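## Task

r1 is in the decontamination room, r2 in the clean workroom and r3 in the sterile store. The doors between rooms are locked, but every dividing wall has an open service window. A steel instrument cassette sits on the window counter between the clean workroom and the sterile store. Using any number of the robots, get it onto the sterile store's bench, then release it and move the robots away. The cassette must stay on the bench without a robot holding it there. If any robot tips over or ends up leaning, the task fails.

## Robot and tools

Robots: r1, r2 and r3 are identical Hello Robot Stretch 4 units. Each has an omni-wheel base, a lift that slides up and down a mast, one arm that telescopes forward, a three-joint wrist and a two-finger gripper. Each is about 1.6 m tall, and the edge of its base lies within 0.23 m of the base origin. Each carries four cameras: <name>_head_camera, <name>_head_left_camera, <name>_head_right_camera and <name>_wrist_camera. Now and then a loose object may get a brief nudge from outside.

Frames: the base frame sits on the floor under the base centre, with x ahead, y to the left and z up. hand_pose is reported in this frame as a point between the open fingertips, and it may be a little off. The odometry frame is the base frame as it was when the scene began. Each robot reports only in its own frames, so use images, lidar_m and wrist_depth_mm to judge where robots are relative to each other.

execute_actions: arguments are "actions" (a list holding one action, or empty to just get state and images) and optional "cameras" (list of camera names, or "all"; null or omitted means all; [] means none; an unknown name rejects the call). One action is an object keyed by "r1", "r2", "r3". Under each robot you may give "base", "joints", "pace" and "contact_limits", or "end_of_arm" by itself. Everything in one action starts at once and may finish at different times.
- base: one command only, each an offset from where the base last reported itself. translate_m: straight drive in metres, forward positive, -2 to 2. strafe_m: sideways drive in metres, left positive, -2 to 2. rotate_rad: turn in place in radians, counter-clockwise (left) positive, -3.2 to 3.2.
- joints: absolute targets by name. lift_m 0 to 1.2 m; arm_m 0 to 0.55 m extension; wrist_yaw_rad -1.134 to 4.276 (0 ahead, positive left, 3.14 folded back, above 3.4 the arm may block it); wrist_pitch_rad -1.117 to 4.259 (0 level, 1.57 pointing down); wrist_roll_rad -1.117 to 4.259 (0 fingers level, positive clockwise seen from behind); gripper_m -0.038 to 0.141 m fingertip gap (below 0 the fingers press together). Done tolerances: ±0.004 for lift, arm and gripper, ±0.02 for yaw and roll, ±0.05 for pitch. Joint targets past a limit are clipped and reported; other bad values or keys reject the whole call.
- pace: "slow", "default", "fast", "max"; base speed up to 0.1/0.3/0.4/0.6 m/s and turning 1/2/3/4 rad/s, further capped when lift_m is above 0.2 (down to 0.3 m/s and 1 rad/s at 1.2).
- contact_limits: {"arm_m": value}, 0 gentlest to 0.75 firmest, 0.5 if omitted; sets how hard the arm may push before halting.
- end_of_arm: "enable_torque" revives wrist or gripper motors that shut off.
A robot or part omitted from an action may still be driving toward an earlier target. To unfold the wrist at the start, send lift_m 0.4 with wrist_yaw_rad 0.

wait: {"seconds": 0 to 10}; nothing new is commanded and the same state and images come back. zoom_image: {"camera": name, "region": [x0, y0, x1, y1]} in pixels from the top-left, at most 504 by 504, on a camera in the latest full result. finished_scene: {"scene": number of the current scene}; ends it permanently and reports success; the next task then arrives.

Result lines: base_status and joint_status tell how each motion ended: "done"; "off_target" (resting away from target, may still push); "contact_stop_at_<key>" (hit something; lift, arm or wheels then go slack, a slack lift may sag, slack wheels may roll); "limit_stop_at_<name>"; "time_out"; "torque_fault" (wrist/gripper motor went limp until enable_torque). limit_stop_at_tilt means a lean over 6 degrees; lift, arm and wheels stay slack until the lean eases. limit_stop_at_own_body blocks a joint about to hit its own robot, likely with pitch below -0.2 and roll below -0.4 or above 4. on_its_own covers what the call did not command; its "held at" is the target held, not the position. base_odometry counts wheel turns only, so slip looks like travel; heading runs -3.142 to 3.142, left positive. If turned_by_wheels and turned_by_imu differ by over about 0.1 rad, the base likely hit something or slipped. base_tilt in degrees (forward, right positive) carries a fixed bias up to about 1.5. lidar_m: 12 distances in metres, 30-degree sectors starting straight ahead and going counter-clockwise (4th left, 7th behind, 10th right); "-" means nothing or closer than 0.25 m; it sees from about 0.15 m up, sees other robots but not itself, and misses glass and thin legs. wrist_depth_mm: 7x7 grid of depths in mm (100 to 2000) from the top-left. motor_effort: percent of maximum, positive toward higher joint values, bracket is the action's peak; for wheel_0..2 positive turns the base right. A loaded level gripper shifts wrist_pitch effort away from 0.

Gripping: command a gripper_m below the object's width; a deeper value squeezes harder and pulls the object toward the wrist. Neither the reading nor "done" proves a hold; at commanded values of 0 or more, a firm squeeze shows in gripper effort. If fingertips jam against a surface, raise the lift.

Avoid: robots pressing on each other (a base already in contact presses hard with even millimetres more driving; this ends the run), hard hits between robots, shared carries (travel can differ by about 3 cm per metre), turning or driving with over 1 kg held and arm_m above 0.2 (worse at fast paces), strong pushes with a high gripper, wrist overload (level gripper holding over about 2 kg), drops, slams and the cassette falling. Finish with the cassette resting on the bench, gripper open and robots backed away.

Each tool is called after "Call:" as name(argument=value, ...) on one line, values as JSON.

## Session

Call:
execute_actions(actions=[])

Scene clock: 0.00 s.
r1.base_odometry: x=+0.000 y=+0.000 heading=+0.000 (m, m, rad; r1's odometry frame)
r1.turned_by_wheels: +0.000 (rad since the last result)
r1.turned_by_imu: +0.000 (rad since the last result)
r1.base_tilt: forward=-0.2 right=-0.6 (deg)
r1.lidar_m: 1.00 1.16 1.18 0.89 0.80 0.82 1.03 1.57 1.60 1.82 1.75 0.81
r1.base_status: not commanded
r1.joint_positions: lift_m=+0.133 arm_m=+0.001 wrist_yaw_rad=+3.157 wrist_pitch_rad=+0.006 wrist_roll_rad=-0.020 gripper_m=+0.057
r1.joint_status: not commanded
r1.motor_effort: lift_m=+18 arm_m=+0 wrist_yaw_rad=+0 wrist_pitch_rad=-7 wrist_roll_rad=-1 gripper_m=-1 wheel_0=+0 wheel_1=+0 wheel_2=+0 (%)
r1.hand_pose: x=-0.1182 y=+0.0829 z=+0.3094 quat_wxyz=(-0.008, -0.003, -0.010, +1.000) (m; r1's base frame)
r1.wrist_depth_mm: - 139 198 1464 1078 866 732 / - 107 138 1464 1098 866 732 / - 111 137 1308 1118 878 741 / - 122 145 1397 1098 891 741 / 190 1499 1756 1499 1118 891 750 / 211 1366 1118 1182 208 831 750 / 212 904 809 831 820 750 723
r2.base_odometry: x=+0.000 y=+0.000 heading=+0.000 (m, m, rad; r2's odometry frame)
r2.turned_by_wheels: +0.000 (rad since the last result)
r2.turned_by_imu: +0.000 (rad since the last result)
r2.base_tilt: forward=+0.6 right=+0.0 (deg)
r2.lidar_m: 1.71 2.13 2.20 1.66 1.41 1.41 2.09 2.60 2.00 1.20 1.09 1.32
r2.base_status: not commanded
r2.joint_positions: lift_m=+0.143 arm_m=+0.001 wrist_yaw_rad=+3.174 wrist_pitch_rad=-0.016 wrist_roll_rad=-0.009 gripper_m=+0.057
r2.joint_status: not commanded
r2.motor_effort: lift_m=+20 arm_m=-1 wrist_yaw_rad=+1 wrist_pitch_rad=-8 wrist_roll_rad=+0 gripper_m=-2 wheel_0=-1 wheel_1=+0 wheel_2=+0 (%)
r2.hand_pose: x=-0.1194 y=+0.0779 z=+0.3255 quat_wxyz=(-0.016, +0.008, -0.005, +1.000) (m; r2's base frame)
r2.wrist_depth_mm: 136 136 - - 1921 - 1281 / - 135 - - 1921 1537 1308 / - 118 156 - - 1537 1308 / - 122 166 - - 1661 1366 / 133 134 - - 1921 1661 1336 / 206 1921 1464 1366 196 1060 946 / 215 1098 842 153 809 699 683
r3.base_odometry: x=+0.000 y=+0.000 heading=+0.000 (m, m, rad; r3's odometry frame)
r3.turned_by_wheels: +0.000 (rad since the last result)
r3.turned_by_imu: +0.000 (rad since the last result)
r3.base_tilt: forward=-0.3 right=+0.8 (deg)
r3.lidar_m: 0.70 3.01 1.81 1.62 1.57 0.98 0.88 0.90 1.10 1.04 1.07 0.75
r3.base_status: not commanded
r3.joint_positions: lift_m=+0.230 arm_m=+0.002 wrist_yaw_rad=+3.180 wrist_pitch_rad=-0.016 wrist_roll_rad=-0.011 gripper_m=+0.057
r3.joint_status: not commanded
r3.motor_effort: lift_m=+19 arm_m=-1 wrist_yaw_rad=-1 wrist_pitch_rad=-3 wrist_roll_rad=+2 gripper_m=-4 wheel_0=+0 wheel_1=+0 wheel_2=+0 (%)
r3.hand_pose: x=-0.1189 y=+0.0762 z=+0.4125 quat_wxyz=(-0.019, +0.008, -0.006, +1.000) (m; r3's base frame)
r3.wrist_depth_mm: - 138 230 1042 1078 1118 1160 / - 113 138 1060 1098 1138 1182 / - 113 140 1060 1098 1138 1160 / - 127 164 1060 1098 1138 1182 / 195 1008 1042 1078 1098 1138 1182 / 210 1008 202 1060 216 1138 1160 / 209 991 991 110 976 854 878
pictures: r1_head_camera, r1_head_left_camera, r1_head_right_camera, r1_wrist_camera, r2_head_camera, r2_head_left_camera, r2_head_right_camera, r2_wrist_camera, r3_head_camera, r3_head_left_camera, r3_head_right_camera, r3_wrist_camera
Images, in order (width x height): r1_head_camera 420x560, r1_head_left_camera 420x672, r1_head_right_camera 420x672, r1_wrist_camera 616x392, r2_head_camera 420x560, r2_head_left_camera 420x672, r2_head_right_camera 420x672, r2_wrist_camera 616x392, r3_head_camera 420x560, r3_head_left_camera 420x672, r3_head_right_camera 420x672, r3_wrist_camera 616x392.

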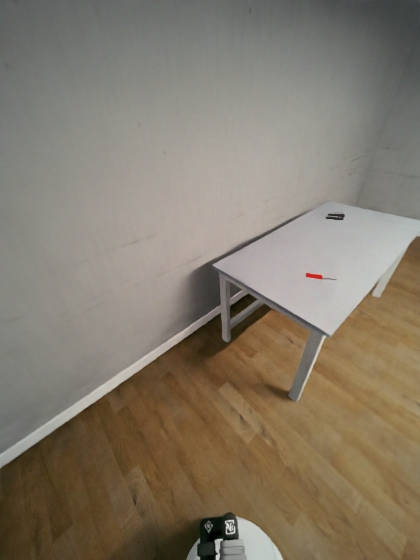

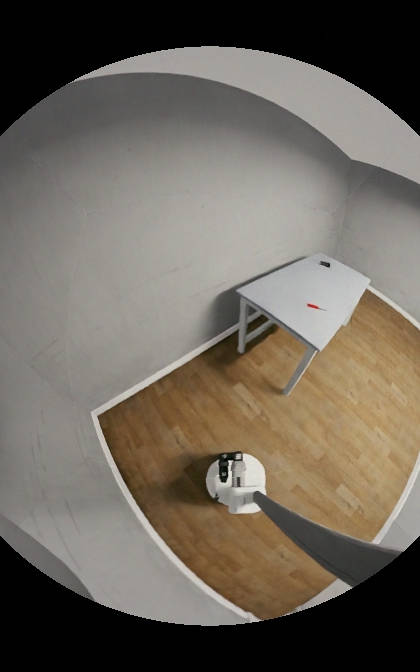

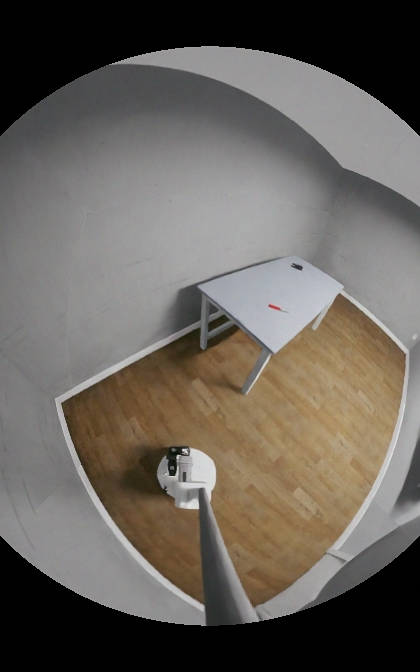

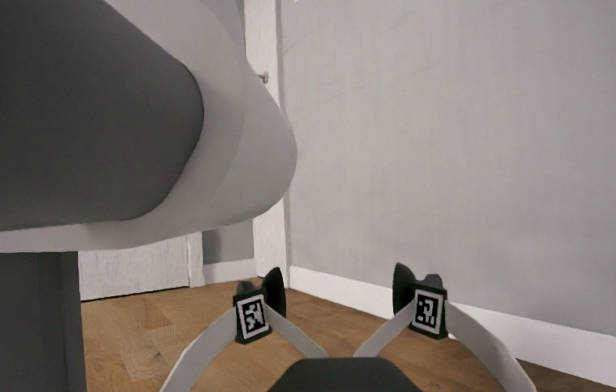

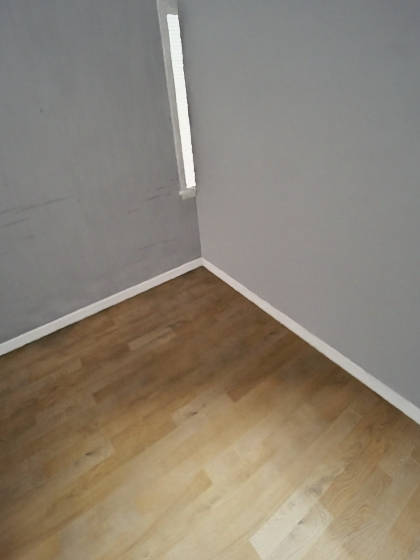

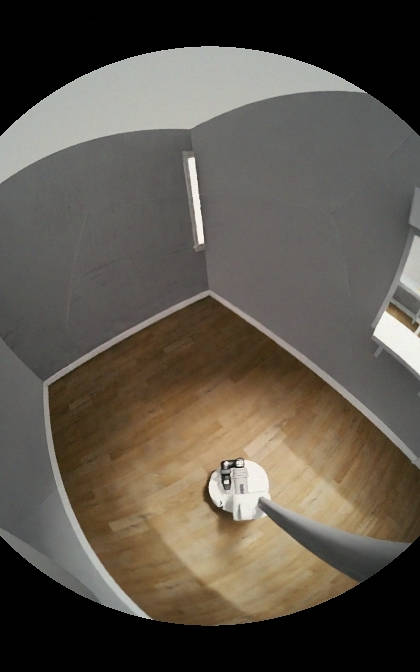

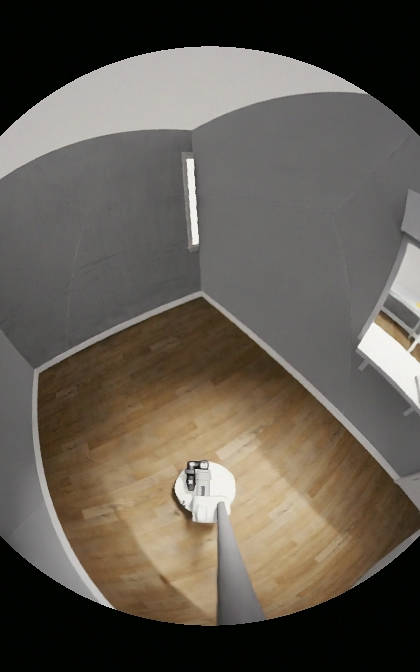

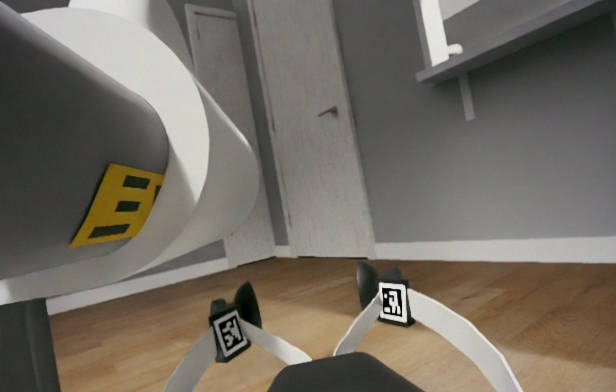

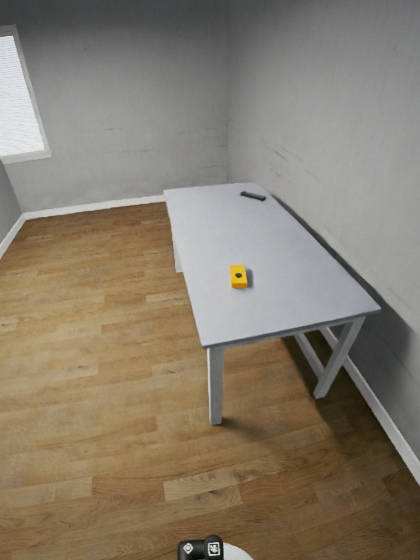

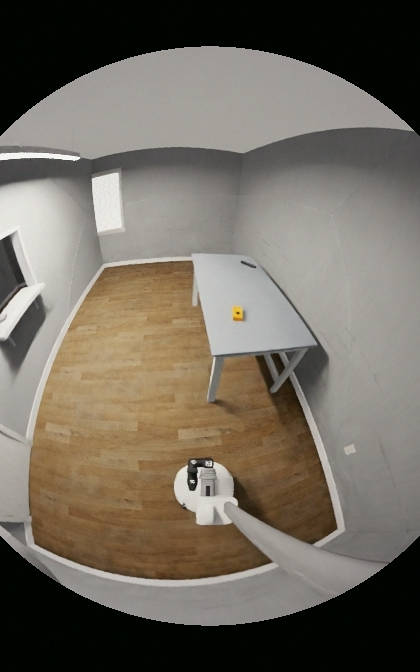

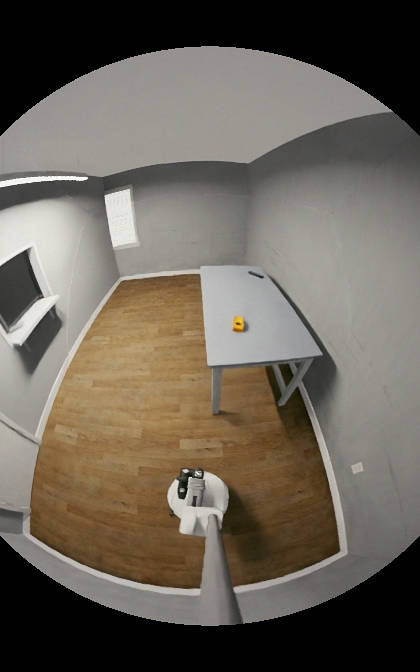

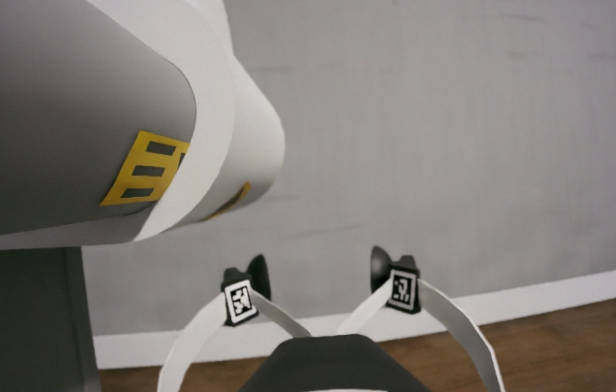

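Call:
execute_actions(actions=[{"r3":{"base":{"rotate_rad":1.3},"joints":{"lift_m":0.9,"wrist_yaw_rad":0,"gripper_m":0.13}},"r2":{"base":{"rotate_rad":-1.3}}}], cameras=["r3_head_camera","r3_head_left_camera","r3_wrist_camera","r2_head_camera"])

Scene clock: 3.73 s.
r1.base_odometry: x=+0.000 y=+0.000 heading=+0.000 (m, m, rad; r1's odometry frame)
r1.turned_by_wheels: +0.000 (rad since the last result)
r1.turned_by_imu: -0.002 (rad since the last result)
r1.base_tilt: forward=-0.2 right=-0.6 (deg)
r1.lidar_m: 1.00 1.16 1.18 0.87 0.78 0.81 1.04 1.57 1.60 1.82 1.75 0.78
r1.base_status: not commanded
r1.joint_positions: lift_m=+0.133 arm_m=+0.001 wrist_yaw_rad=+3.157 wrist_pitch_rad=+0.006 wrist_roll_rad=-0.020 gripper_m=+0.057
r1.joint_status: not commanded
r1.motor_effort: lift_m=+17(18) arm_m=+0(0) wrist_yaw_rad=+0(0) wrist_pitch_rad=-7(7) wrist_roll_rad=-1(0) gripper_m=-5(3) wheel_0=+0(0) wheel_1=+0(0) wheel_2=+0(0) (%)
r1.hand_pose: x=-0.1182 y=+0.0829 z=+0.3094 quat_wxyz=(-0.008, -0.003, -0.010, +1.000) (m; r1's base frame)
r1.wrist_depth_mm: - 139 198 1464 1078 866 732 / - 107 138 1464 1098 866 732 / - 111 137 1308 1118 878 741 / - 122 145 1430 1118 891 741 / 190 1537 1808 1499 1118 878 741 / 211 1366 1118 1160 208 831 750 / 213 917 809 831 820 750 723
r2.base_odometry: x=+0.000 y=+0.000 heading=-1.299 (m, m, rad; r2's odometry frame)
r2.turned_by_wheels: -1.299 (rad since the last result)
r2.turned_by_imu: -1.269 (rad since the last result)
r2.base_tilt: forward=+0.6 right=+0.0 (deg)
r2.lidar_m: 1.11 1.10 1.45 2.17 2.14 1.93 1.56 1.40 1.57 2.63 2.59 1.38
r2.base_status: done
r2.joint_positions: lift_m=+0.143 arm_m=+0.001 wrist_yaw_rad=+3.174 wrist_pitch_rad=-0.016 wrist_roll_rad=-0.009 gripper_m=+0.057
r2.joint_status: not commanded
r2.motor_effort: lift_m=+20(19) arm_m=-1(1) wrist_yaw_rad=+1(1) wrist_pitch_rad=-9(7) wrist_roll_rad=-1(1) gripper_m=-3(6) wheel_0=+3(4) wheel_1=+2(8) wheel_2=+3(8) (%)
r2.hand_pose: x=-0.1194 y=+0.0779 z=+0.3255 quat_wxyz=(-0.016, +0.008, -0.005, +1.000) (m; r2's base frame)
r2.wrist_depth_mm: 136 136 1808 1808 - - 1983 / - 135 1756 1808 - - - / - 118 156 1863 1983 - - / - 122 167 1756 - - - / 133 134 1618 1808 1921 1808 1499 / 206 1499 1499 1430 197 1060 976 / 214 1138 842 152 809 707 691
r3.base_odometry: x=+0.000 y=+0.000 heading=+1.299 (m, m, rad; r3's odometry frame)
r3.turned_by_wheels: +1.299 (rad since the last result)
r3.turned_by_imu: +1.303 (rad since the last result)
r3.base_tilt: forward=-0.3 right=+0.8 (deg)
r3.lidar_m: 1.75 1.63 1.17 0.90 0.88 0.94 1.09 1.05 0.96 0.72 0.69 2.11
r3.base_status: done
r3.joint_positions: lift_m=+0.900 arm_m=+0.002 wrist_yaw_rad=+0.000 wrist_pitch_rad=-0.016 wrist_roll_rad=-0.011 gripper_m=+0.130
r3.joint_status: all done
r3.motor_effort: lift_m=+25(27) arm_m=-1(1) wrist_yaw_rad=-1(6) wrist_pitch_rad=-6(4) wrist_roll_rad=+1(0) gripper_m=-1(4) wheel_0=-3(9) wheel_1=-3(8) wheel_2=-2(6) (%)
r3.hand_pose: x=+0.4612 y=-0.0873 z=+1.0825 quat_wxyz=(+1.000, -0.006, -0.008, +0.000) (m; r3's base frame)
r3.wrist_depth_mm: 1308 1397 1576 1756 - - - / 1308 1430 1618 1756 - - - / 1308 1397 1618 - - - - / 1308 1397 1618 - - - - / 1308 1430 1618 1708 1921 - - / 1308 1397 220 1708 1921 - - / 1336 1397 1618 110 1983 - -
pictures: r2_head_camera, r3_head_camera, r3_head_left_camera, r3_wrist_camera
Images, in order (width x height): r2_head_camera 420x560, r3_head_camera 420x560, r3_head_left_camera 420x672, r3_wrist_camera 616x392.

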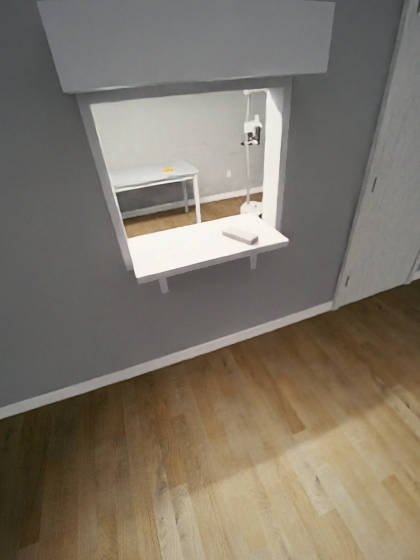

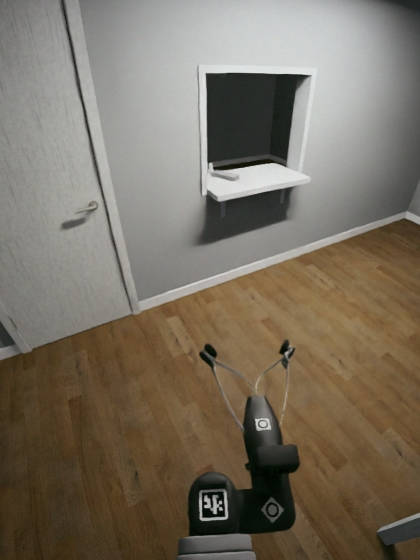

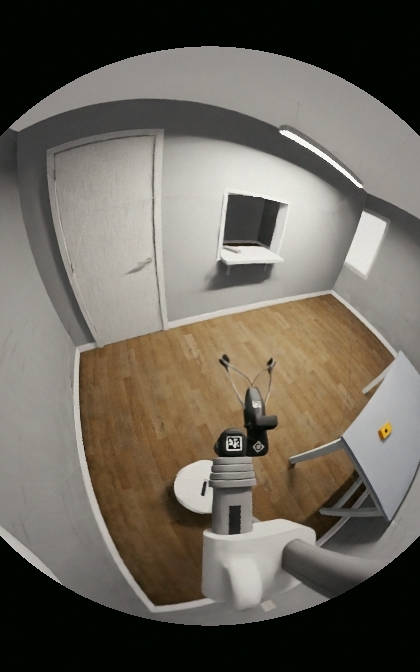

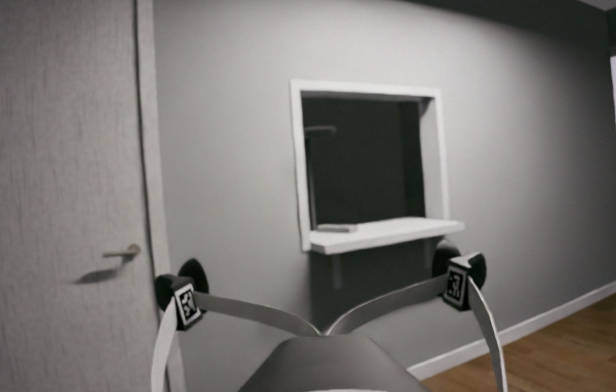

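Call:
execute_actions(actions=[{"r3":{"base":{"translate_m":0.9},"joints":{"wrist_pitch_rad":0.5}}}], cameras=[])

Call:
execute_actions(actions=[{"r3":{"base":{"strafe_m":-0.35}}}], cameras=[])

Call:
execute_actions(actions=[{"r3":{"base":{"rotate_rad":0.4}}}], cameras=["r3_head_camera","r3_wrist_camera"])

Scene clock: 8.50 s.
r1.base_odometry: x=+0.000 y=+0.000 heading=+0.000 (m, m, rad; r1's odometry frame)
r1.turned_by_wheels: +0.000 (rad since the last result)
r1.turned_by_imu: -0.002 (rad since the last result)
r1.base_tilt: forward=-0.2 right=-0.5 (deg)
r1.lidar_m: 1.00 1.16 1.18 0.89 0.80 0.81 1.02 1.59 1.59 1.81 1.74 0.80
r1.base_status: not commanded
r1.joint_positions: lift_m=+0.133 arm_m=+0.001 wrist_yaw_rad=+3.157 wrist_pitch_rad=+0.006 wrist_roll_rad=-0.020 gripper_m=+0.057
r1.joint_status: not commanded
r1.motor_effort: lift_m=+18(18) arm_m=+0(0) wrist_yaw_rad=+0(0) wrist_pitch_rad=-9(7) wrist_roll_rad=-1(1) gripper_m=-1(6) wheel_0=+0(0) wheel_1=+0(0) wheel_2=+0(0) (%)
r1.hand_pose: x=-0.1182 y=+0.0829 z=+0.3094 quat_wxyz=(-0.008, -0.003, -0.010, +1.000) (m; r1's base frame)
r1.wrist_depth_mm: - 139 198 1464 1098 854 732 / - 107 137 1464 1098 866 732 / - 111 137 1308 1118 878 741 / - 122 145 1397 1118 891 741 / 190 1499 1756 1499 1138 891 750 / 211 1366 1118 1138 208 831 750 / 213 917 809 831 820 759 732
r2.base_odometry: x=+0.000 y=+0.000 heading=-1.299 (m, m, rad; r2's odometry frame)
r2.turned_by_wheels: +0.000 (rad since the last result)
r2.turned_by_imu: +0.002 (rad since the last result)
r2.base_tilt: forward=+0.6 right=+0.0 (deg)
r2.lidar_m: 1.12 1.10 1.47 2.17 2.13 1.88 1.55 1.40 1.59 2.62 2.59 1.36
r2.base_status: not commanded
r2.joint_positions: lift_m=+0.143 arm_m=+0.001 wrist_yaw_rad=+3.174 wrist_pitch_rad=-0.016 wrist_roll_rad=-0.009 gripper_m=+0.057
r2.joint_status: not commanded
r2.motor_effort: lift_m=+19(19) arm_m=-1(1) wrist_yaw_rad=+1(2) wrist_pitch_rad=-7(6) wrist_roll_rad=+0(1) gripper_m=-6(4) wheel_0=+4(3) wheel_1=+2(3) wheel_2=+3(3) (%)
r2.hand_pose: x=-0.1194 y=+0.0779 z=+0.3255 quat_wxyz=(-0.016, +0.008, -0.005, +1.000) (m; r2's base frame)
r2.wrist_depth_mm: 136 136 1756 1863 - - - / - 135 1756 1863 - - - / - 117 156 1863 - - - / - 123 167 1863 - - - / 133 134 1661 1808 1921 1808 1576 / 207 1499 1499 1366 198 1042 946 / 214 1118 831 152 820 699 683
r3.base_odometry: x=+0.241 y=+0.867 heading=+1.300 (m, m, rad; r3's odometry frame)
r3.turned_by_wheels: +0.000 (rad since the last result)
r3.turned_by_imu: -0.002 (rad since the last result)
r3.base_tilt: forward=-0.3 right=+0.8 (deg)
r3.lidar_m: 0.89 0.85 0.90 1.30 1.26 1.38 1.94 1.01 0.98 1.44 2.72 1.02
r3.base_status: done
r3.joint_positions: lift_m=+0.900 arm_m=+0.002 wrist_yaw_rad=+0.000 wrist_pitch_rad=+0.502 wrist_roll_rad=-0.011 gripper_m=+0.130
r3.joint_status: all done
r3.motor_effort: lift_m=+24(25) arm_m=-1(1) wrist_yaw_rad=+0(0) wrist_pitch_rad=-4(3) wrist_roll_rad=+0(1) gripper_m=+1(0) wheel_0=+2(6) wheel_1=+2(5) wheel_2=+1(10) (%)
r3.hand_pose: x=+0.4257 y=-0.0874 z=+0.9391 quat_wxyz=(+0.969, -0.006, +0.248, +0.001) (m; r3's base frame)
r3.wrist_depth_mm: 569 609 683 - - 1255 1138 / 597 647 732 788 820 946 1229 / 634 699 778 866 1008 1182 1430 / 668 741 842 946 1138 1336 1618 / 715 798 904 1042 1205 1464 1576 / 778 842 220 1138 1308 1308 1308 / 798 891 1078 110 1205 1160 1182
pictures: none
No camera images: the call's "cameras" was empty. Leave "cameras" out to get every camera's image.

Scene clock: 11.00 s.
r1.base_odometry: x=+0.000 y=+0.000 heading=+0.000 (m, m, rad; r1's odometry frame)
r1.turned_by_wheels: +0.000 (rad since the last result)
r1.turned_by_imu: -0.001 (rad since the last result)
r1.base_tilt: forward=-0.2 right=-0.5 (deg)
r1.lidar_m: 1.01 1.16 1.18 0.88 0.79 0.82 1.04 1.57 1.60 1.82 1.75 0.81
r1.base_status: not commanded
r1.joint_positions: lift_m=+0.133 arm_m=+0.001 wrist_yaw_rad=+3.157 wrist_pitch_rad=+0.006 wrist_roll_rad=-0.020 gripper_m=+0.057
r1.joint_status: not commanded
r1.motor_effort: lift_m=+18(18) arm_m=+0(0) wrist_yaw_rad=+0(0) wrist_pitch_rad=-7(7) wrist_roll_rad=-1(1) gripper_m=+1(2) wheel_0=+0(0) wheel_1=+0(0) wheel_2=+0(0) (%)
r1.hand_pose: x=-0.1182 y=+0.0829 z=+0.3094 quat_wxyz=(-0.008, -0.003, -0.010, +1.000) (m; r1's base frame)
r1.wrist_depth_mm: - 139 198 1499 1098 866 732 / - 108 137 1464 1098 866 732 / - 111 137 1281 1098 891 741 / - 122 145 1430 1118 891 750 / 190 1499 1756 1537 1118 891 741 / 211 1366 1118 1182 208 842 750 / 212 904 809 831 820 759 723
r2.base_odometry: x=+0.000 y=+0.000 heading=-1.299 (m, m, rad; r2's odometry frame)
r2.turned_by_wheels: +0.000 (rad since the last result)
r2.turned_by_imu: +0.001 (rad since the last result)
r2.base_tilt: forward=+0.5 right=+0.1 (deg)
r2.lidar_m: 1.12 1.10 1.46 2.16 2.15 1.90 1.56 1.41 1.59 2.61 2.59 1.36
r2.base_status: not commanded
r2.joint_positions: lift_m=+0.143 arm_m=+0.001 wrist_yaw_rad=+3.174 wrist_pitch_rad=-0.016 wrist_roll_rad=-0.009 gripper_m=+0.057
r2.joint_status: not commanded
r2.motor_effort: lift_m=+19(19) arm_m=-1(1) wrist_yaw_rad=+2(2) wrist_pitch_rad=-8(8) wrist_roll_rad=-1(1) gripper_m=+0(4) wheel_0=+3(3) wheel_1=+2(2) wheel_2=+3(3) (%)
r2.hand_pose: x=-0.1194 y=+0.0779 z=+0.3255 quat_wxyz=(-0.016, +0.008, -0.005, +1.000) (m; r2's base frame)
r2.wrist_depth_mm: 135 136 1756 1921 - - - / - 135 1708 1921 - - - / - 118 156 1756 - - - / - 122 167 1863 1983 - - / 133 134 1618 1756 1921 1808 1576 / 206 1499 1499 1366 198 1042 946 / 214 1118 820 152 820 699 691
r3.base_odometry: x=+0.578 y=+0.773 heading=+1.300 (m, m, rad; r3's odometry frame)
r3.turned_by_wheels: +0.000 (rad since the last result)
r3.turned_by_imu: +0.001 (rad since the last result)
r3.base_tilt: forward=-0.4 right=+0.7 (deg)
r3.lidar_m: 0.92 0.93 1.10 1.58 1.58 1.70 1.77 0.76 0.84 1.22 3.10 1.18
r3.base_status: done
r3.joint_positions: lift_m=+0.900 arm_m=+0.002 wrist_yaw_rad=+0.000 wrist_pitch_rad=+0.502 wrist_roll_rad=-0.011 gripper_m=+0.130
r3.joint_status: not commanded
r3.motor_effort: lift_m=+23(24) arm_m=-1(1) wrist_yaw_rad=-1(1) wrist_pitch_rad=-4(4) wrist_roll_rad=-1(1) gripper_m=+0(1) wheel_0=+1(9) wheel_1=+0(8) wheel_2=+0(0) (%)
r3.hand_pose: x=+0.4257 y=-0.0874 z=+0.9391 quat_wxyz=(+0.969, -0.006, +0.248, +0.001) (m; r3's base frame)
r3.wrist_depth_mm: 691 - - - 1138 1182 1336 / 715 820 904 878 1008 1281 1499 / 768 809 946 1060 1229 1430 1708 / 820 904 1008 1160 1336 1618 1863 / 866 976 1098 1255 1464 1537 1576 / 931 1025 220 1336 1336 1281 1336 / 991 1098 1255 110 1229 1182 1160
pictures: none
No camera images: the call's "cameras" was empty. Leave "cameras" out to get every camera's image.

Scene clock: 12.20 s.
r1.base_odometry: x=+0.000 y=+0.000 heading=+0.000 (m, m, rad; r1's odometry frame)
r1.turned_by_wheels: +0.000 (rad since the last result)
r1.turned_by_imu: +0.000 (rad since the last result)
r1.base_tilt: forward=-0.2 right=-0.5 (deg)
r1.lidar_m: 1.00 1.16 1.18 0.89 0.80 0.81 1.03 1.57 1.59 1.83 1.75 0.81
r1.base_status: not commanded
r1.joint_positions: lift_m=+0.133 arm_m=+0.001 wrist_yaw_rad=+3.157 wrist_pitch_rad=+0.006 wrist_roll_rad=-0.020 gripper_m=+0.057
r1.joint_status: not commanded
r1.motor_effort: lift_m=+18(18) arm_m=+0(0) wrist_yaw_rad=+0(0) wrist_pitch_rad=-8(7) wrist_roll_rad=-1(1) gripper_m=-1(4) wheel_0=+0(0) wheel_1=+0(0) wheel_2=+0(0) (%)
r1.hand_pose: x=-0.1182 y=+0.0829 z=+0.3094 quat_wxyz=(-0.008, -0.003, -0.010, +1.000) (m; r1's base frame)
r1.wrist_depth_mm: - 139 198 1464 1078 854 723 / - 108 137 1464 1078 878 732 / - 111 137 1308 1098 878 741 / - 122 145 1430 1118 891 741 / 190 1499 1808 1499 1118 878 750 / 211 1397 1098 1160 208 842 750 / 212 917 798 831 820 750 732
r2.base_odometry: x=+0.000 y=+0.000 heading=-1.299 (m, m, rad; r2's odometry frame)
r2.turned_by_wheels: +0.000 (rad since the last result)
r2.turned_by_imu: +0.000 (rad since the last result)
r2.base_tilt: forward=+0.5 right=+0.1 (deg)
r2.lidar_m: 1.11 1.10 1.45 2.15 2.14 1.91 1.55 1.42 1.60 2.62 2.59 1.36
r2.base_status: not commanded
r2.joint_positions: lift_m=+0.143 arm_m=+0.001 wrist_yaw_rad=+3.174 wrist_pitch_rad=-0.016 wrist_roll_rad=-0.009 gripper_m=+0.057
r2.joint_status: not commanded
r2.motor_effort: lift_m=+20(19) arm_m=-1(1) wrist_yaw_rad=+2(2) wrist_pitch_rad=-7(7) wrist_roll_rad=-1(0) gripper_m=-1(2) wheel_0=+4(3) wheel_1=+2(2) wheel_2=+3(3) (%)
r2.hand_pose: x=-0.1194 y=+0.0779 z=+0.3255 quat_wxyz=(-0.016, +0.008, -0.005, +1.000) (m; r2's base frame)
r2.wrist_depth_mm: 136 136 1756 1863 - - 1983 / - 135 1708 1863 - - - / - 117 156 1863 1983 - - / - 122 167 1863 1983 - - / 133 134 1618 1708 1921 1863 1576 / 206 1537 1464 1397 197 1042 946 / 214 1078 831 152 809 707 683
r3.base_odometry: x=+0.578 y=+0.773 heading=+1.700 (m, m, rad; r3's odometry frame)
r3.turned_by_wheels: +0.400 (rad since the last result)
r3.turned_by_imu: +0.401 (rad since the last result)
r3.base_tilt: forward=-0.3 right=+0.7 (deg)
r3.lidar_m: 0.91 1.07 1.42 1.58 1.62 1.83 0.74 0.79 1.06 3.13 1.57 0.95
r3.base_status: done
r3.joint_positions: lift_m=+0.900 arm_m=+0.002 wrist_yaw_rad=+0.000 wrist_pitch_rad=+0.502 wrist_roll_rad=-0.011 gripper_m=+0.130
r3.joint_status: not commanded
r3.motor_effort: lift_m=+23(23) arm_m=-1(1) wrist_yaw_rad=-1(0) wrist_pitch_rad=-4(4) wrist_roll_rad=+1(1) gripper_m=+1(1) wheel_0=-2(5) wheel_1=-3(5) wheel_2=+1(6) (%)
r3.hand_pose: x=+0.4257 y=-0.0874 z=+0.9391 quat_wxyz=(+0.969, -0.006, +0.248, +0.001) (m; r3's base frame)
r3.wrist_depth_mm: 732 741 759 768 - - - / 768 788 820 820 820 778 768 / 831 866 891 904 917 917 946 / 904 960 960 976 1008 1025 1025 / 1008 1008 1060 1078 1098 1078 1182 / 1138 1118 220 1160 1205 1255 1255 / 1255 1205 1255 110 1229 1182 1160
pictures: r3_head_camera, r3_wrist_camera
Images, in order (width x height): r3_head_camera 420x560, r3_wrist_camera 616x392.

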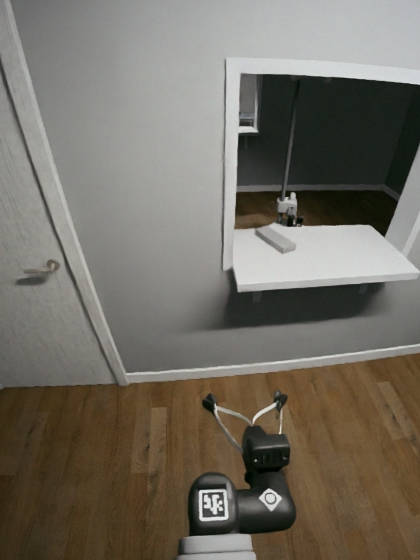

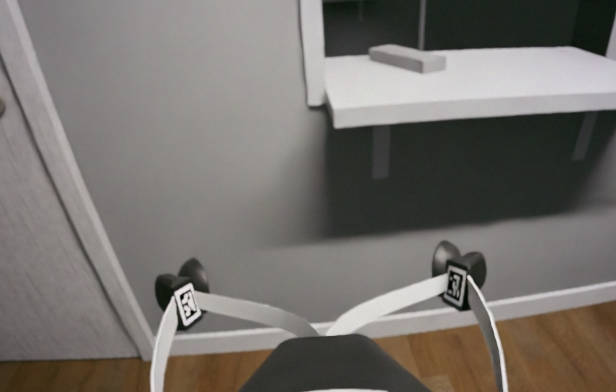

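Call:
execute_actions(actions=[{"r3":{"base":{"strafe_m":-0.32},"joints":{"lift_m":1.02,"wrist_yaw_rad":0.5}}}], cameras=[])

Call:
execute_actions(actions=[{"r3":{"base":{"translate_m":0.45},"joints":{"arm_m":0.12}}}], cameras=["r3_head_camera","r3_wrist_camera","r2_head_camera"])

Scene clock: 14.97 s.
r1.base_odometry: x=+0.000 y=+0.000 heading=+0.000 (m, m, rad; r1's odometry frame)
r1.turned_by_wheels: +0.000 (rad since the last result)
r1.turned_by_imu: -0.001 (rad since the last result)
r1.base_tilt: forward=-0.1 right=-0.6 (deg)
r1.lidar_m: 1.00 1.15 1.18 0.88 0.80 0.81 1.05 1.57 1.61 1.83 1.74 0.81
r1.base_status: not commanded
r1.joint_positions: lift_m=+0.133 arm_m=+0.001 wrist_yaw_rad=+3.157 wrist_pitch_rad=+0.006 wrist_roll_rad=-0.020 gripper_m=+0.057
r1.joint_status: not commanded
r1.motor_effort: lift_m=+18(18) arm_m=+0(0) wrist_yaw_rad=+0(0) wrist_pitch_rad=-7(8) wrist_roll_rad=-1(1) gripper_m=-2(3) wheel_0=+0(0) wheel_1=+0(0) wheel_2=+0(0) (%)
r1.hand_pose: x=-0.1182 y=+0.0829 z=+0.3094 quat_wxyz=(-0.008, -0.003, -0.010, +1.000) (m; r1's base frame)
r1.wrist_depth_mm: - 139 198 1464 1098 866 732 / - 108 138 1464 1098 878 741 / - 111 137 1308 1098 878 741 / - 122 145 1430 1118 878 741 / 190 1499 1756 1537 1118 891 750 / 211 1366 1098 1182 208 831 750 / 213 904 809 831 820 750 723
r2.base_odometry: x=+0.000 y=+0.000 heading=-1.299 (m, m, rad; r2's odometry frame)
r2.turned_by_wheels: +0.000 (rad since the last result)
r2.turned_by_imu: +0.001 (rad since the last result)
r2.base_tilt: forward=+0.6 right=+0.0 (deg)
r2.lidar_m: 1.11 1.08 1.46 2.17 2.15 1.92 1.55 1.40 1.60 2.62 2.58 1.37
r2.base_status: not commanded
r2.joint_positions: lift_m=+0.143 arm_m=+0.001 wrist_yaw_rad=+3.174 wrist_pitch_rad=-0.016 wrist_roll_rad=-0.009 gripper_m=+0.057
r2.joint_status: not commanded
r2.motor_effort: lift_m=+19(20) arm_m=-1(1) wrist_yaw_rad=+2(1) wrist_pitch_rad=-8(7) wrist_roll_rad=-1(1) gripper_m=+0(1) wheel_0=+3(3) wheel_1=+2(2) wheel_2=+3(3) (%)
r2.hand_pose: x=-0.1194 y=+0.0779 z=+0.3255 quat_wxyz=(-0.016, +0.008, -0.005, +1.000) (m; r2's base frame)
r2.wrist_depth_mm: 136 136 1756 1863 - - - / - 135 1661 1863 - - - / - 118 156 1808 - - - / - 123 167 1808 - - - / 132 134 1661 1756 1921 1863 1576 / 206 1464 1499 1430 198 1025 960 / 215 1098 842 153 809 699 683
r3.base_odometry: x=+0.896 y=+0.815 heading=+1.700 (m, m, rad; r3's odometry frame)
r3.turned_by_wheels: +0.000 (rad since the last result)
r3.turned_by_imu: +0.000 (rad since the last result)
r3.base_tilt: forward=-0.3 right=+0.7 (deg)
r3.lidar_m: 0.87 1.08 1.35 1.91 1.97 0.80 0.73 0.79 1.05 2.80 1.57 0.96
r3.base_status: done
r3.joint_positions: lift_m=+1.020 arm_m=+0.002 wrist_yaw_rad=+0.500 wrist_pitch_rad=+0.502 wrist_roll_rad=-0.011 gripper_m=+0.130
r3.joint_status: all done
r3.motor_effort: lift_m=+25(27) arm_m=-1(1) wrist_yaw_rad=+0(5) wrist_pitch_rad=-4(4) wrist_roll_rad=+1(0) gripper_m=+1(0) wheel_0=+0(8) wheel_1=+0(12) wheel_2=+1(0) (%)
r3.hand_pose: x=+0.4366 y=+0.0445 z=+1.0590 quat_wxyz=(+0.938, -0.067, +0.239, +0.241) (m; r3's base frame)
r3.wrist_depth_mm: 1160 1025 917 820 809 - - / 1281 1118 1008 904 878 - - / 1499 1281 1118 976 878 809 809 / 1808 1430 1229 1078 960 707 647 / 1921 1661 1397 1182 1042 878 842 / 1708 1618 220 1281 1118 976 917 / 1464 1397 1397 110 1229 1098 1008
pictures: none
No camera images: the call's "cameras" was empty. Leave "cameras" out to get every camera's image.

Scene clock: 17.97 s.
r1.base_odometry: x=+0.000 y=+0.000 heading=+0.000 (m, m, rad; r1's odometry frame)
r1.turned_by_wheels: +0.000 (rad since the last result)
r1.turned_by_imu: -0.001 (rad since the last result)
r1.base_tilt: forward=-0.2 right=-0.6 (deg)
r1.lidar_m: 1.00 1.17 1.17 0.86 0.79 0.81 1.03 1.57 1.60 1.83 1.75 0.78
r1.base_status: not commanded
r1.joint_positions: lift_m=+0.133 arm_m=+0.001 wrist_yaw_rad=+3.157 wrist_pitch_rad=+0.006 wrist_roll_rad=-0.020 gripper_m=+0.057
r1.joint_status: not commanded
r1.motor_effort: lift_m=+18(17) arm_m=+0(0) wrist_yaw_rad=+0(0) wrist_pitch_rad=-7(7) wrist_roll_rad=+0(1) gripper_m=-2(3) wheel_0=+0(0) wheel_1=+0(0) wheel_2=+0(0) (%)
r1.hand_pose: x=-0.1182 y=+0.0829 z=+0.3094 quat_wxyz=(-0.008, -0.003, -0.010, +1.000) (m; r1's base frame)
r1.wrist_depth_mm: - 139 198 1464 1098 866 732 / - 107 137 1464 1078 866 732 / - 111 137 1308 1118 878 741 / - 122 145 1430 1118 878 741 / 190 1537 1808 1499 1118 891 750 / 211 1366 1098 1160 208 842 750 / 212 917 798 820 820 750 732
r2.base_odometry: x=+0.000 y=+0.000 heading=-1.299 (m, m, rad; r2's odometry frame)
r2.turned_by_wheels: +0.000 (rad since the last result)
r2.turned_by_imu: +0.001 (rad since the last result)
r2.base_tilt: forward=+0.6 right=+0.1 (deg)
r2.lidar_m: 1.12 1.09 1.45 2.18 2.14 1.91 1.55 1.41 1.57 2.61 2.60 1.36
r2.base_status: not commanded
r2.joint_positions: lift_m=+0.143 arm_m=+0.001 wrist_yaw_rad=+3.174 wrist_pitch_rad=-0.016 wrist_roll_rad=-0.009 gripper_m=+0.057
r2.joint_status: not commanded
r2.motor_effort: lift_m=+19(19) arm_m=-1(1) wrist_yaw_rad=+1(2) wrist_pitch_rad=-6(7) wrist_roll_rad=+0(1) gripper_m=-2(1) wheel_0=+3(3) wheel_1=+2(2) wheel_2=+3(3) (%)
r2.hand_pose: x=-0.1194 y=+0.0779 z=+0.3255 quat_wxyz=(-0.016, +0.008, -0.005, +1.000) (m; r2's base frame)
r2.wrist_depth_mm: 135 136 1708 1921 - - - / - 135 1618 1921 - - - / - 118 156 1808 - - - / - 122 167 1808 1983 - - / 132 134 1661 1756 1863 1863 1576 / 206 1464 1464 1397 198 1042 946 / 215 1118 842 152 820 699 691
r3.base_odometry: x=+0.838 y=+1.261 heading=+1.700 (m, m, rad; r3's odometry frame)
r3.turned_by_wheels: +0.000 (rad since the last result)
r3.turned_by_imu: -0.001 (rad since the last result)
r3.base_tilt: forward=-0.3 right=+0.9 (deg)
r3.lidar_m: 0.45 0.48 0.86 1.90 2.00 2.27 1.18 1.28 1.70 2.75 0.67 0.50
r3.base_status: done
r3.joint_positions: lift_m=+1.020 arm_m=+0.119 wrist_yaw_rad=+0.500 wrist_pitch_rad=+0.502 wrist_roll_rad=-0.011 gripper_m=+0.130
r3.joint_status: all done
r3.motor_effort: lift_m=+24(25) arm_m=+4(5) wrist_yaw_rad=+0(0) wrist_pitch_rad=-4(4) wrist_roll_rad=+0(1) gripper_m=-1(1) wheel_0=+0(8) wheel_1=+2(5) wheel_2=+0(9) (%)
r3.hand_pose: x=+0.5540 y=+0.0445 z=+1.0591 quat_wxyz=(+0.938, -0.067, +0.239, +0.241) (m; r3's base frame)
r3.wrist_depth_mm: 340 291 327 - - - - / 382 329 338 - - - - / 436 370 355 - - - - / 508 421 375 - - - - / 627 492 407 525 517 488 500 / 798 597 220 455 415 379 421 / 946 723 415 110 387 373 370
pictures: r2_head_camera, r3_head_camera, r3_wrist_camera
Images, in order (width x height): r2_head_camera 420x560, r3_head_camera 420x560, r3_wrist_camera 616x392.

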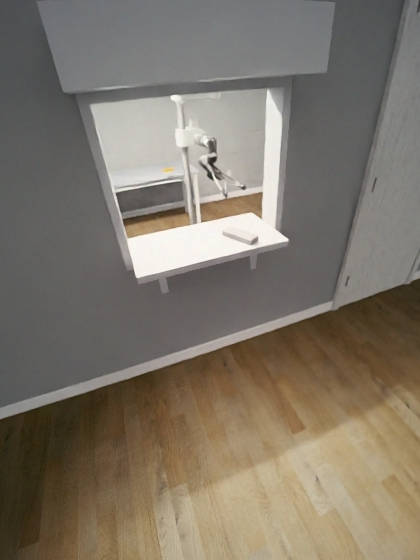

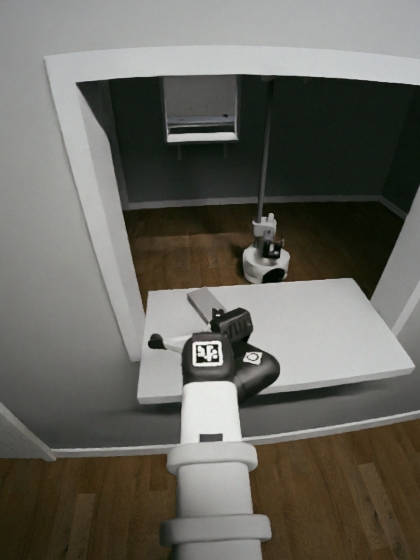

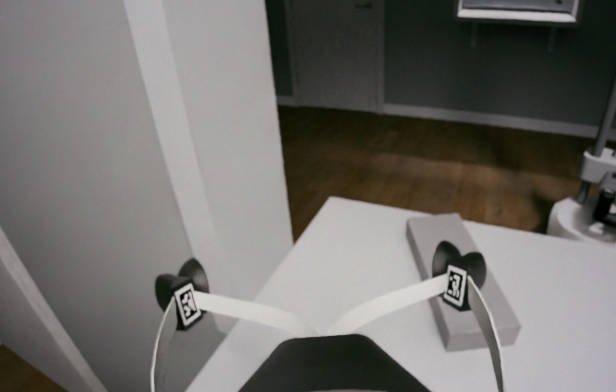

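Call:
execute_actions(actions=[{"r3":{"base":{"strafe_m":-0.06}}}], cameras=[])

Call:
execute_actions(actions=[{"r3":{"base":{"translate_m":0.1},"joints":{"arm_m":0.22,"lift_m":0.95}}}], cameras=["r3_head_camera","r3_wrist_camera","r2_head_camera"])

Scene clock: 19.53 s.
r1.base_odometry: x=+0.000 y=+0.000 heading=+0.000 (m, m, rad; r1's odometry frame)
r1.turned_by_wheels: +0.000 (rad since the last result)
r1.turned_by_imu: -0.001 (rad since the last result)
r1.base_tilt: forward=-0.1 right=-0.6 (deg)
r1.lidar_m: 1.00 1.15 1.17 0.88 0.80 0.82 1.02 1.58 1.59 1.84 3.90 0.81
r1.base_status: not commanded
r1.joint_positions: lift_m=+0.133 arm_m=+0.001 wrist_yaw_rad=+3.157 wrist_pitch_rad=+0.006 wrist_roll_rad=-0.020 gripper_m=+0.057
r1.joint_status: not commanded
r1.motor_effort: lift_m=+18(18) arm_m=+0(0) wrist_yaw_rad=+0(1) wrist_pitch_rad=-8(9) wrist_roll_rad=-1(1) gripper_m=+2(1) wheel_0=+0(0) wheel_1=+0(0) wheel_2=+0(0) (%)
r1.hand_pose: x=-0.1182 y=+0.0829 z=+0.3094 quat_wxyz=(-0.008, -0.003, -0.010, +1.000) (m; r1's base frame)
r1.wrist_depth_mm: - 139 198 1464 1098 866 732 / - 107 138 1464 1098 866 741 / - 111 138 1281 1098 891 741 / - 122 145 1430 1118 878 741 / 190 1537 1808 1537 1118 891 750 / 211 1366 1098 1160 208 831 750 / 213 917 809 831 820 759 723
r2.base_odometry: x=+0.000 y=+0.000 heading=-1.299 (m, m, rad; r2's odometry frame)
r2.turned_by_wheels: +0.000 (rad since the last result)
r2.turned_by_imu: +0.001 (rad since the last result)
r2.base_tilt: forward=+0.5 right=+0.0 (deg)
r2.lidar_m: 1.10 1.10 1.47 2.15 2.13 1.91 1.55 1.42 1.59 2.60 2.59 1.38
r2.base_status: not commanded
r2.joint_positions: lift_m=+0.143 arm_m=+0.001 wrist_yaw_rad=+3.174 wrist_pitch_rad=-0.016 wrist_roll_rad=-0.009 gripper_m=+0.057
r2.joint_status: not commanded
r2.motor_effort: lift_m=+19(19) arm_m=-1(1) wrist_yaw_rad=+2(2) wrist_pitch_rad=-9(7) wrist_roll_rad=-1(0) gripper_m=+0(3) wheel_0=+3(3) wheel_1=+2(2) wheel_2=+3(3) (%)
r2.hand_pose: x=-0.1194 y=+0.0779 z=+0.3255 quat_wxyz=(-0.016, +0.008, -0.005, +1.000) (m; r2's base frame)
r2.wrist_depth_mm: 135 136 1756 1921 - - 1983 / - 135 1708 1808 - - - / - 118 155 1863 - - - / - 123 167 1808 - - - / 133 134 1708 1808 1921 1921 1537 / 206 1499 1464 1366 197 1060 960 / 214 1118 820 152 809 699 691
r3.base_odometry: x=+0.897 y=+1.269 heading=+1.700 (m, m, rad; r3's odometry frame)
r3.turned_by_wheels: +0.000 (rad since the last result)
r3.turned_by_imu: +0.000 (rad since the last result)
r3.base_tilt: forward=-0.3 right=+0.8 (deg)
r3.lidar_m: 0.45 0.45 0.86 1.99 2.06 2.28 1.18 1.25 2.89 2.70 0.71 0.49
r3.base_status: done
r3.joint_positions: lift_m=+1.020 arm_m=+0.119 wrist_yaw_rad=+0.500 wrist_pitch_rad=+0.502 wrist_roll_rad=-0.011 gripper_m=+0.130
r3.joint_status: not commanded
r3.motor_effort: lift_m=+24(24) arm_m=+4(4) wrist_yaw_rad=+0(1) wrist_pitch_rad=-3(4) wrist_roll_rad=+0(1) gripper_m=+0(0) wheel_0=+0(10) wheel_1=+0(11) wheel_2=+0(2) (%)
r3.hand_pose: x=+0.5540 y=+0.0445 z=+1.0591 quat_wxyz=(+0.938, -0.067, +0.239, +0.241) (m; r3's base frame)
r3.wrist_depth_mm: 343 315 418 - - - - / 384 342 433 - - - - / 442 375 455 - - - - / 521 427 477 - - - 1708 / 634 496 496 544 496 488 500 / 820 603 220 452 399 407 421 / 960 732 404 110 387 370 368
pictures: none
No camera images: the call's "cameras" was empty. Leave "cameras" out to get every camera's image.

Scene clock: 21.07 s.
r1.base_odometry: x=+0.000 y=+0.000 heading=+0.000 (m, m, rad; r1's odometry frame)
r1.turned_by_wheels: +0.000 (rad since the last result)
r1.turned_by_imu: -0.001 (rad since the last result)
r1.base_tilt: forward=-0.2 right=-0.6 (deg)
r1.lidar_m: 1.01 1.17 1.17 0.89 0.79 0.81 1.04 1.58 1.60 1.81 1.75 0.81
r1.base_status: not commanded
r1.joint_positions: lift_m=+0.133 arm_m=+0.001 wrist_yaw_rad=+3.157 wrist_pitch_rad=+0.006 wrist_roll_rad=-0.020 gripper_m=+0.057
r1.joint_status: not commanded
r1.motor_effort: lift_m=+18(17) arm_m=+0(0) wrist_yaw_rad=+0(0) wrist_pitch_rad=-7(7) wrist_roll_rad=-1(1) gripper_m=-3(2) wheel_0=+0(0) wheel_1=+0(0) wheel_2=+0(0) (%)
r1.hand_pose: x=-0.1182 y=+0.0829 z=+0.3094 quat_wxyz=(-0.008, -0.003, -0.010, +1.000) (m; r1's base frame)
r1.wrist_depth_mm: - 139 198 1464 1098 866 732 / - 107 138 1464 1098 878 732 / - 111 137 1281 1098 878 741 / - 122 145 1430 1118 891 750 / 190 1499 1808 1537 1118 891 750 / 211 1366 1098 1182 208 842 750 / 213 904 809 820 820 750 732
r2.base_odometry: x=+0.000 y=+0.000 heading=-1.299 (m, m, rad; r2's odometry frame)
r2.turned_by_wheels: +0.000 (rad since the last result)
r2.turned_by_imu: +0.001 (rad since the last result)
r2.base_tilt: forward=+0.6 right=+0.1 (deg)
r2.lidar_m: 1.12 1.09 1.45 2.16 2.15 1.92 1.55 1.39 1.56 2.61 2.59 1.35
r2.base_status: not commanded
r2.joint_positions: lift_m=+0.143 arm_m=+0.001 wrist_yaw_rad=+3.174 wrist_pitch_rad=-0.016 wrist_roll_rad=-0.009 gripper_m=+0.057
r2.joint_status: not commanded
r2.motor_effort: lift_m=+20(19) arm_m=-1(1) wrist_yaw_rad=+2(1) wrist_pitch_rad=-7(7) wrist_roll_rad=+0(0) gripper_m=+0(2) wheel_0=+3(3) wheel_1=+2(2) wheel_2=+3(3) (%)
r2.hand_pose: x=-0.1194 y=+0.0779 z=+0.3255 quat_wxyz=(-0.016, +0.008, -0.005, +1.000) (m; r2's base frame)
r2.wrist_depth_mm: 136 136 1708 1921 - - 1921 / - 135 1708 1863 - - - / - 118 156 1756 - - - / - 123 167 1808 - - - / 133 134 1618 1863 1921 1808 1576 / 205 1464 1464 1397 197 1025 946 / 214 1098 831 152 809 707 683
r3.base_odometry: x=+0.884 y=+1.368 heading=+1.700 (m, m, rad; r3's odometry frame)
r3.turned_by_wheels: +0.000 (rad since the last result)
r3.turned_by_imu: +0.000 (rad since the last result)
r3.base_tilt: forward=-0.3 right=+0.7 (deg)
r3.lidar_m: 0.35 0.37 0.70 1.70 2.03 2.38 1.30 1.36 2.91 2.48 0.57 0.38
r3.base_status: done
r3.joint_positions: lift_m=+0.950 arm_m=+0.219 wrist_yaw_rad=+0.500 wrist_pitch_rad=+0.502 wrist_roll_rad=-0.011 gripper_m=+0.130
r3.joint_status: all done
r3.motor_effort: lift_m=+15(27) arm_m=+4(5) wrist_yaw_rad=+0(1) wrist_pitch_rad=-3(5) wrist_roll_rad=+1(0) gripper_m=+0(1) wheel_0=+2(6) wheel_1=+3(7) wheel_2=+1(9) (%)
r3.hand_pose: x=+0.6540 y=+0.0445 z=+0.9898 quat_wxyz=(+0.938, -0.067, +0.239, +0.241) (m; r3's base frame)
r3.wrist_depth_mm: 1921 - - - - - - / 267 - - - - - - / 274 - - - - - - / 283 - - - - - 1983 / 289 368 445 433 1708 1618 1430 / 296 351 220 330 327 327 336 / 306 319 324 110 300 297 296
pictures: r2_head_camera, r3_head_camera, r3_wrist_camera
Images, in order (width x height): r2_head_camera 420x560, r3_head_camera 420x560, r3_wrist_camera 616x392.

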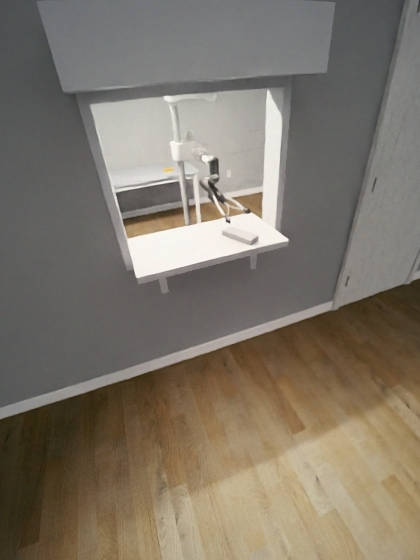

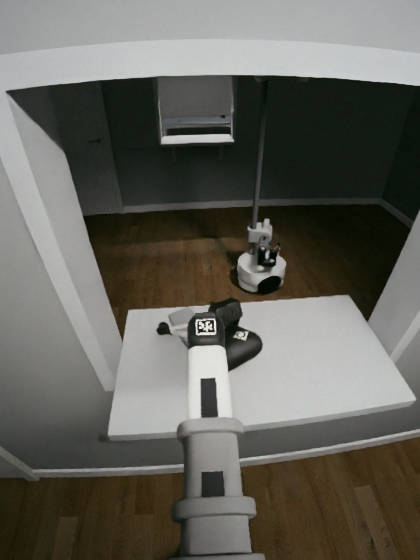

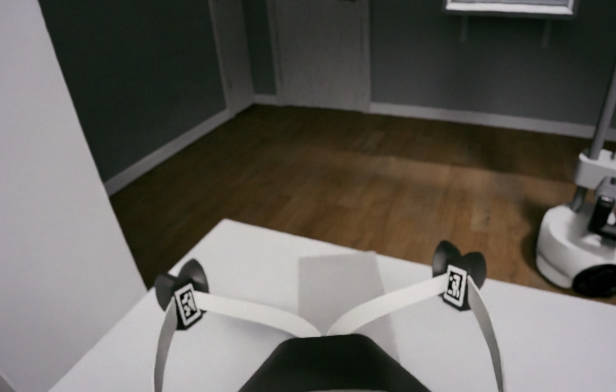

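Call:
execute_actions(actions=[{"r3":{"joints":{"arm_m":0.24,"lift_m":0.86}}}], cameras=["r3_wrist_camera","r2_head_camera"])

Call:
zoom_image(camera="r2_head_camera", region=[160,150,300,280])

Scene clock: 22.67 s.
r1.base_odometry: x=+0.000 y=+0.000 heading=+0.000 (m, m, rad; r1's odometry frame)
r1.turned_by_wheels: +0.000 (rad since the last result)
r1.turned_by_imu: -0.001 (rad since the last result)
r1.base_tilt: forward=+0.0 right=-0.5 (deg)
r1.lidar_m: 0.99 1.15 1.17 0.88 0.80 0.81 1.04 1.58 1.59 1.83 1.73 0.81
r1.base_status: not commanded
r1.joint_positions: lift_m=+0.133 arm_m=+0.001 wrist_yaw_rad=+3.157 wrist_pitch_rad=+0.006 wrist_roll_rad=-0.020 gripper_m=+0.057
r1.joint_status: not commanded
r1.motor_effort: lift_m=+18(18) arm_m=+0(0) wrist_yaw_rad=+0(0) wrist_pitch_rad=-7(7) wrist_roll_rad=-1(1) gripper_m=-3(1) wheel_0=+0(0) wheel_1=+0(0) wheel_2=+0(0) (%)
r1.hand_pose: x=-0.1182 y=+0.0829 z=+0.3094 quat_wxyz=(-0.008, -0.003, -0.010, +1.000) (m; r1's base frame)
r1.wrist_depth_mm: - 139 198 1430 1078 866 723 / - 107 138 1464 1098 878 732 / - 111 137 1308 1098 878 732 / - 122 145 1430 1098 878 750 / 190 1499 1808 1499 1118 891 750 / 211 1366 1098 1182 208 842 750 / 212 917 809 831 820 750 723
r2.base_odometry: x=+0.000 y=+0.000 heading=-1.299 (m, m, rad; r2's odometry frame)
r2.turned_by_wheels: +0.000 (rad since the last result)
r2.turned_by_imu: +0.001 (rad since the last result)
r2.base_tilt: forward=+0.6 right=+0.1 (deg)
r2.lidar_m: 1.11 1.10 1.45 2.18 2.15 1.89 1.55 1.40 1.56 2.61 2.59 1.34
r2.base_status: not commanded
r2.joint_positions: lift_m=+0.143 arm_m=+0.001 wrist_yaw_rad=+3.174 wrist_pitch_rad=-0.016 wrist_roll_rad=-0.009 gripper_m=+0.057
r2.joint_status: not commanded
r2.motor_effort: lift_m=+20(20) arm_m=-1(1) wrist_yaw_rad=+1(2) wrist_pitch_rad=-6(8) wrist_roll_rad=-1(1) gripper_m=-2(5) wheel_0=+3(3) wheel_1=+2(3) wheel_2=+3(3) (%)
r2.hand_pose: x=-0.1194 y=+0.0779 z=+0.3255 quat_wxyz=(-0.016, +0.008, -0.005, +1.000) (m; r2's base frame)
r2.wrist_depth_mm: 136 136 1756 1863 - - 1983 / - 135 1708 1808 - - - / - 118 155 1863 1983 - - / - 123 167 1808 1983 - - / 132 134 1618 1808 1921 1708 1537 / 206 1464 1499 1397 197 1042 946 / 215 1098 831 153 809 707 683
r3.base_odometry: x=+0.884 y=+1.368 heading=+1.700 (m, m, rad; r3's odometry frame)
r3.turned_by_wheels: +0.000 (rad since the last result)
r3.turned_by_imu: +0.000 (rad since the last result)
r3.base_tilt: forward=-0.4 right=+0.8 (deg)
r3.lidar_m: 0.36 0.38 0.69 1.71 2.07 2.37 1.28 1.36 2.88 2.48 0.56 0.38
r3.base_status: not commanded
r3.joint_positions: lift_m=+0.860 arm_m=+0.239 wrist_yaw_rad=+0.500 wrist_pitch_rad=+0.502 wrist_roll_rad=-0.011 gripper_m=+0.130
r3.joint_status: all done
r3.motor_effort: lift_m=+15(16) arm_m=+4(5) wrist_yaw_rad=+1(0) wrist_pitch_rad=-4(4) wrist_roll_rad=+1(0) gripper_m=-1(1) wheel_0=+2(2) wheel_1=+3(2) wheel_2=+1(1) (%)
r3.hand_pose: x=+0.6740 y=+0.0445 z=+0.8998 quat_wxyz=(+0.938, -0.067, +0.239, +0.241) (m; r3's base frame)
r3.wrist_depth_mm: 1983 - - - - - - / 1983 - - - - - - / 279 - - - - - - / 283 - 379 307 1921 1921 1756 / 289 310 303 246 265 266 272 / 259 248 220 205 195 223 229 / 224 216 220 110 182 202 -
pictures: r2_head_camera, r3_wrist_camera
Images, in order (width x height): r2_head_camera 420x560, r3_wrist_camera 616x392.

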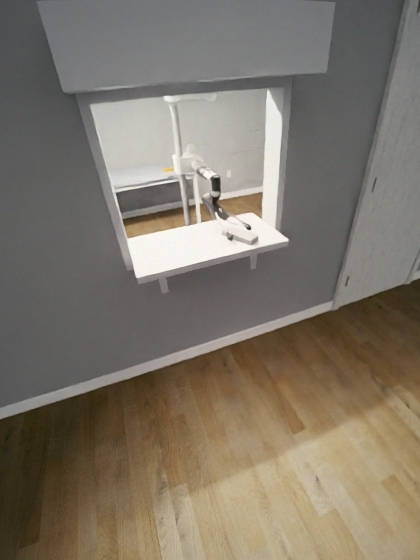

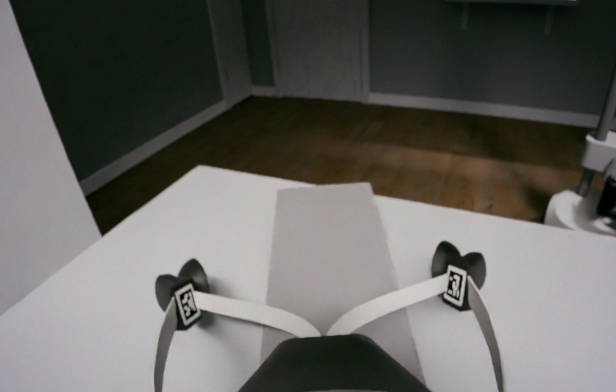

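Region (160, 150, 300, 280) of r2_head_camera's 420x560 image, scaled by 3.600, with more detail than that image has; it fills the top 468 rows of this view, and the rest is white.

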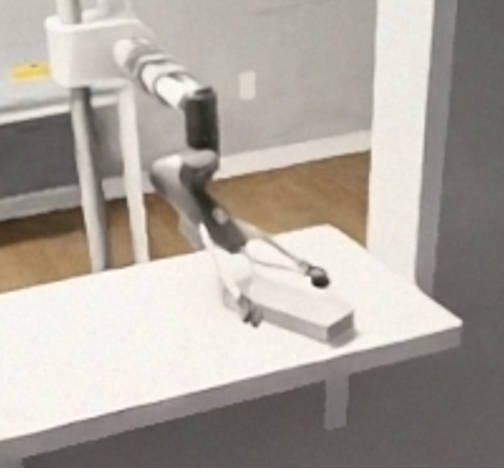

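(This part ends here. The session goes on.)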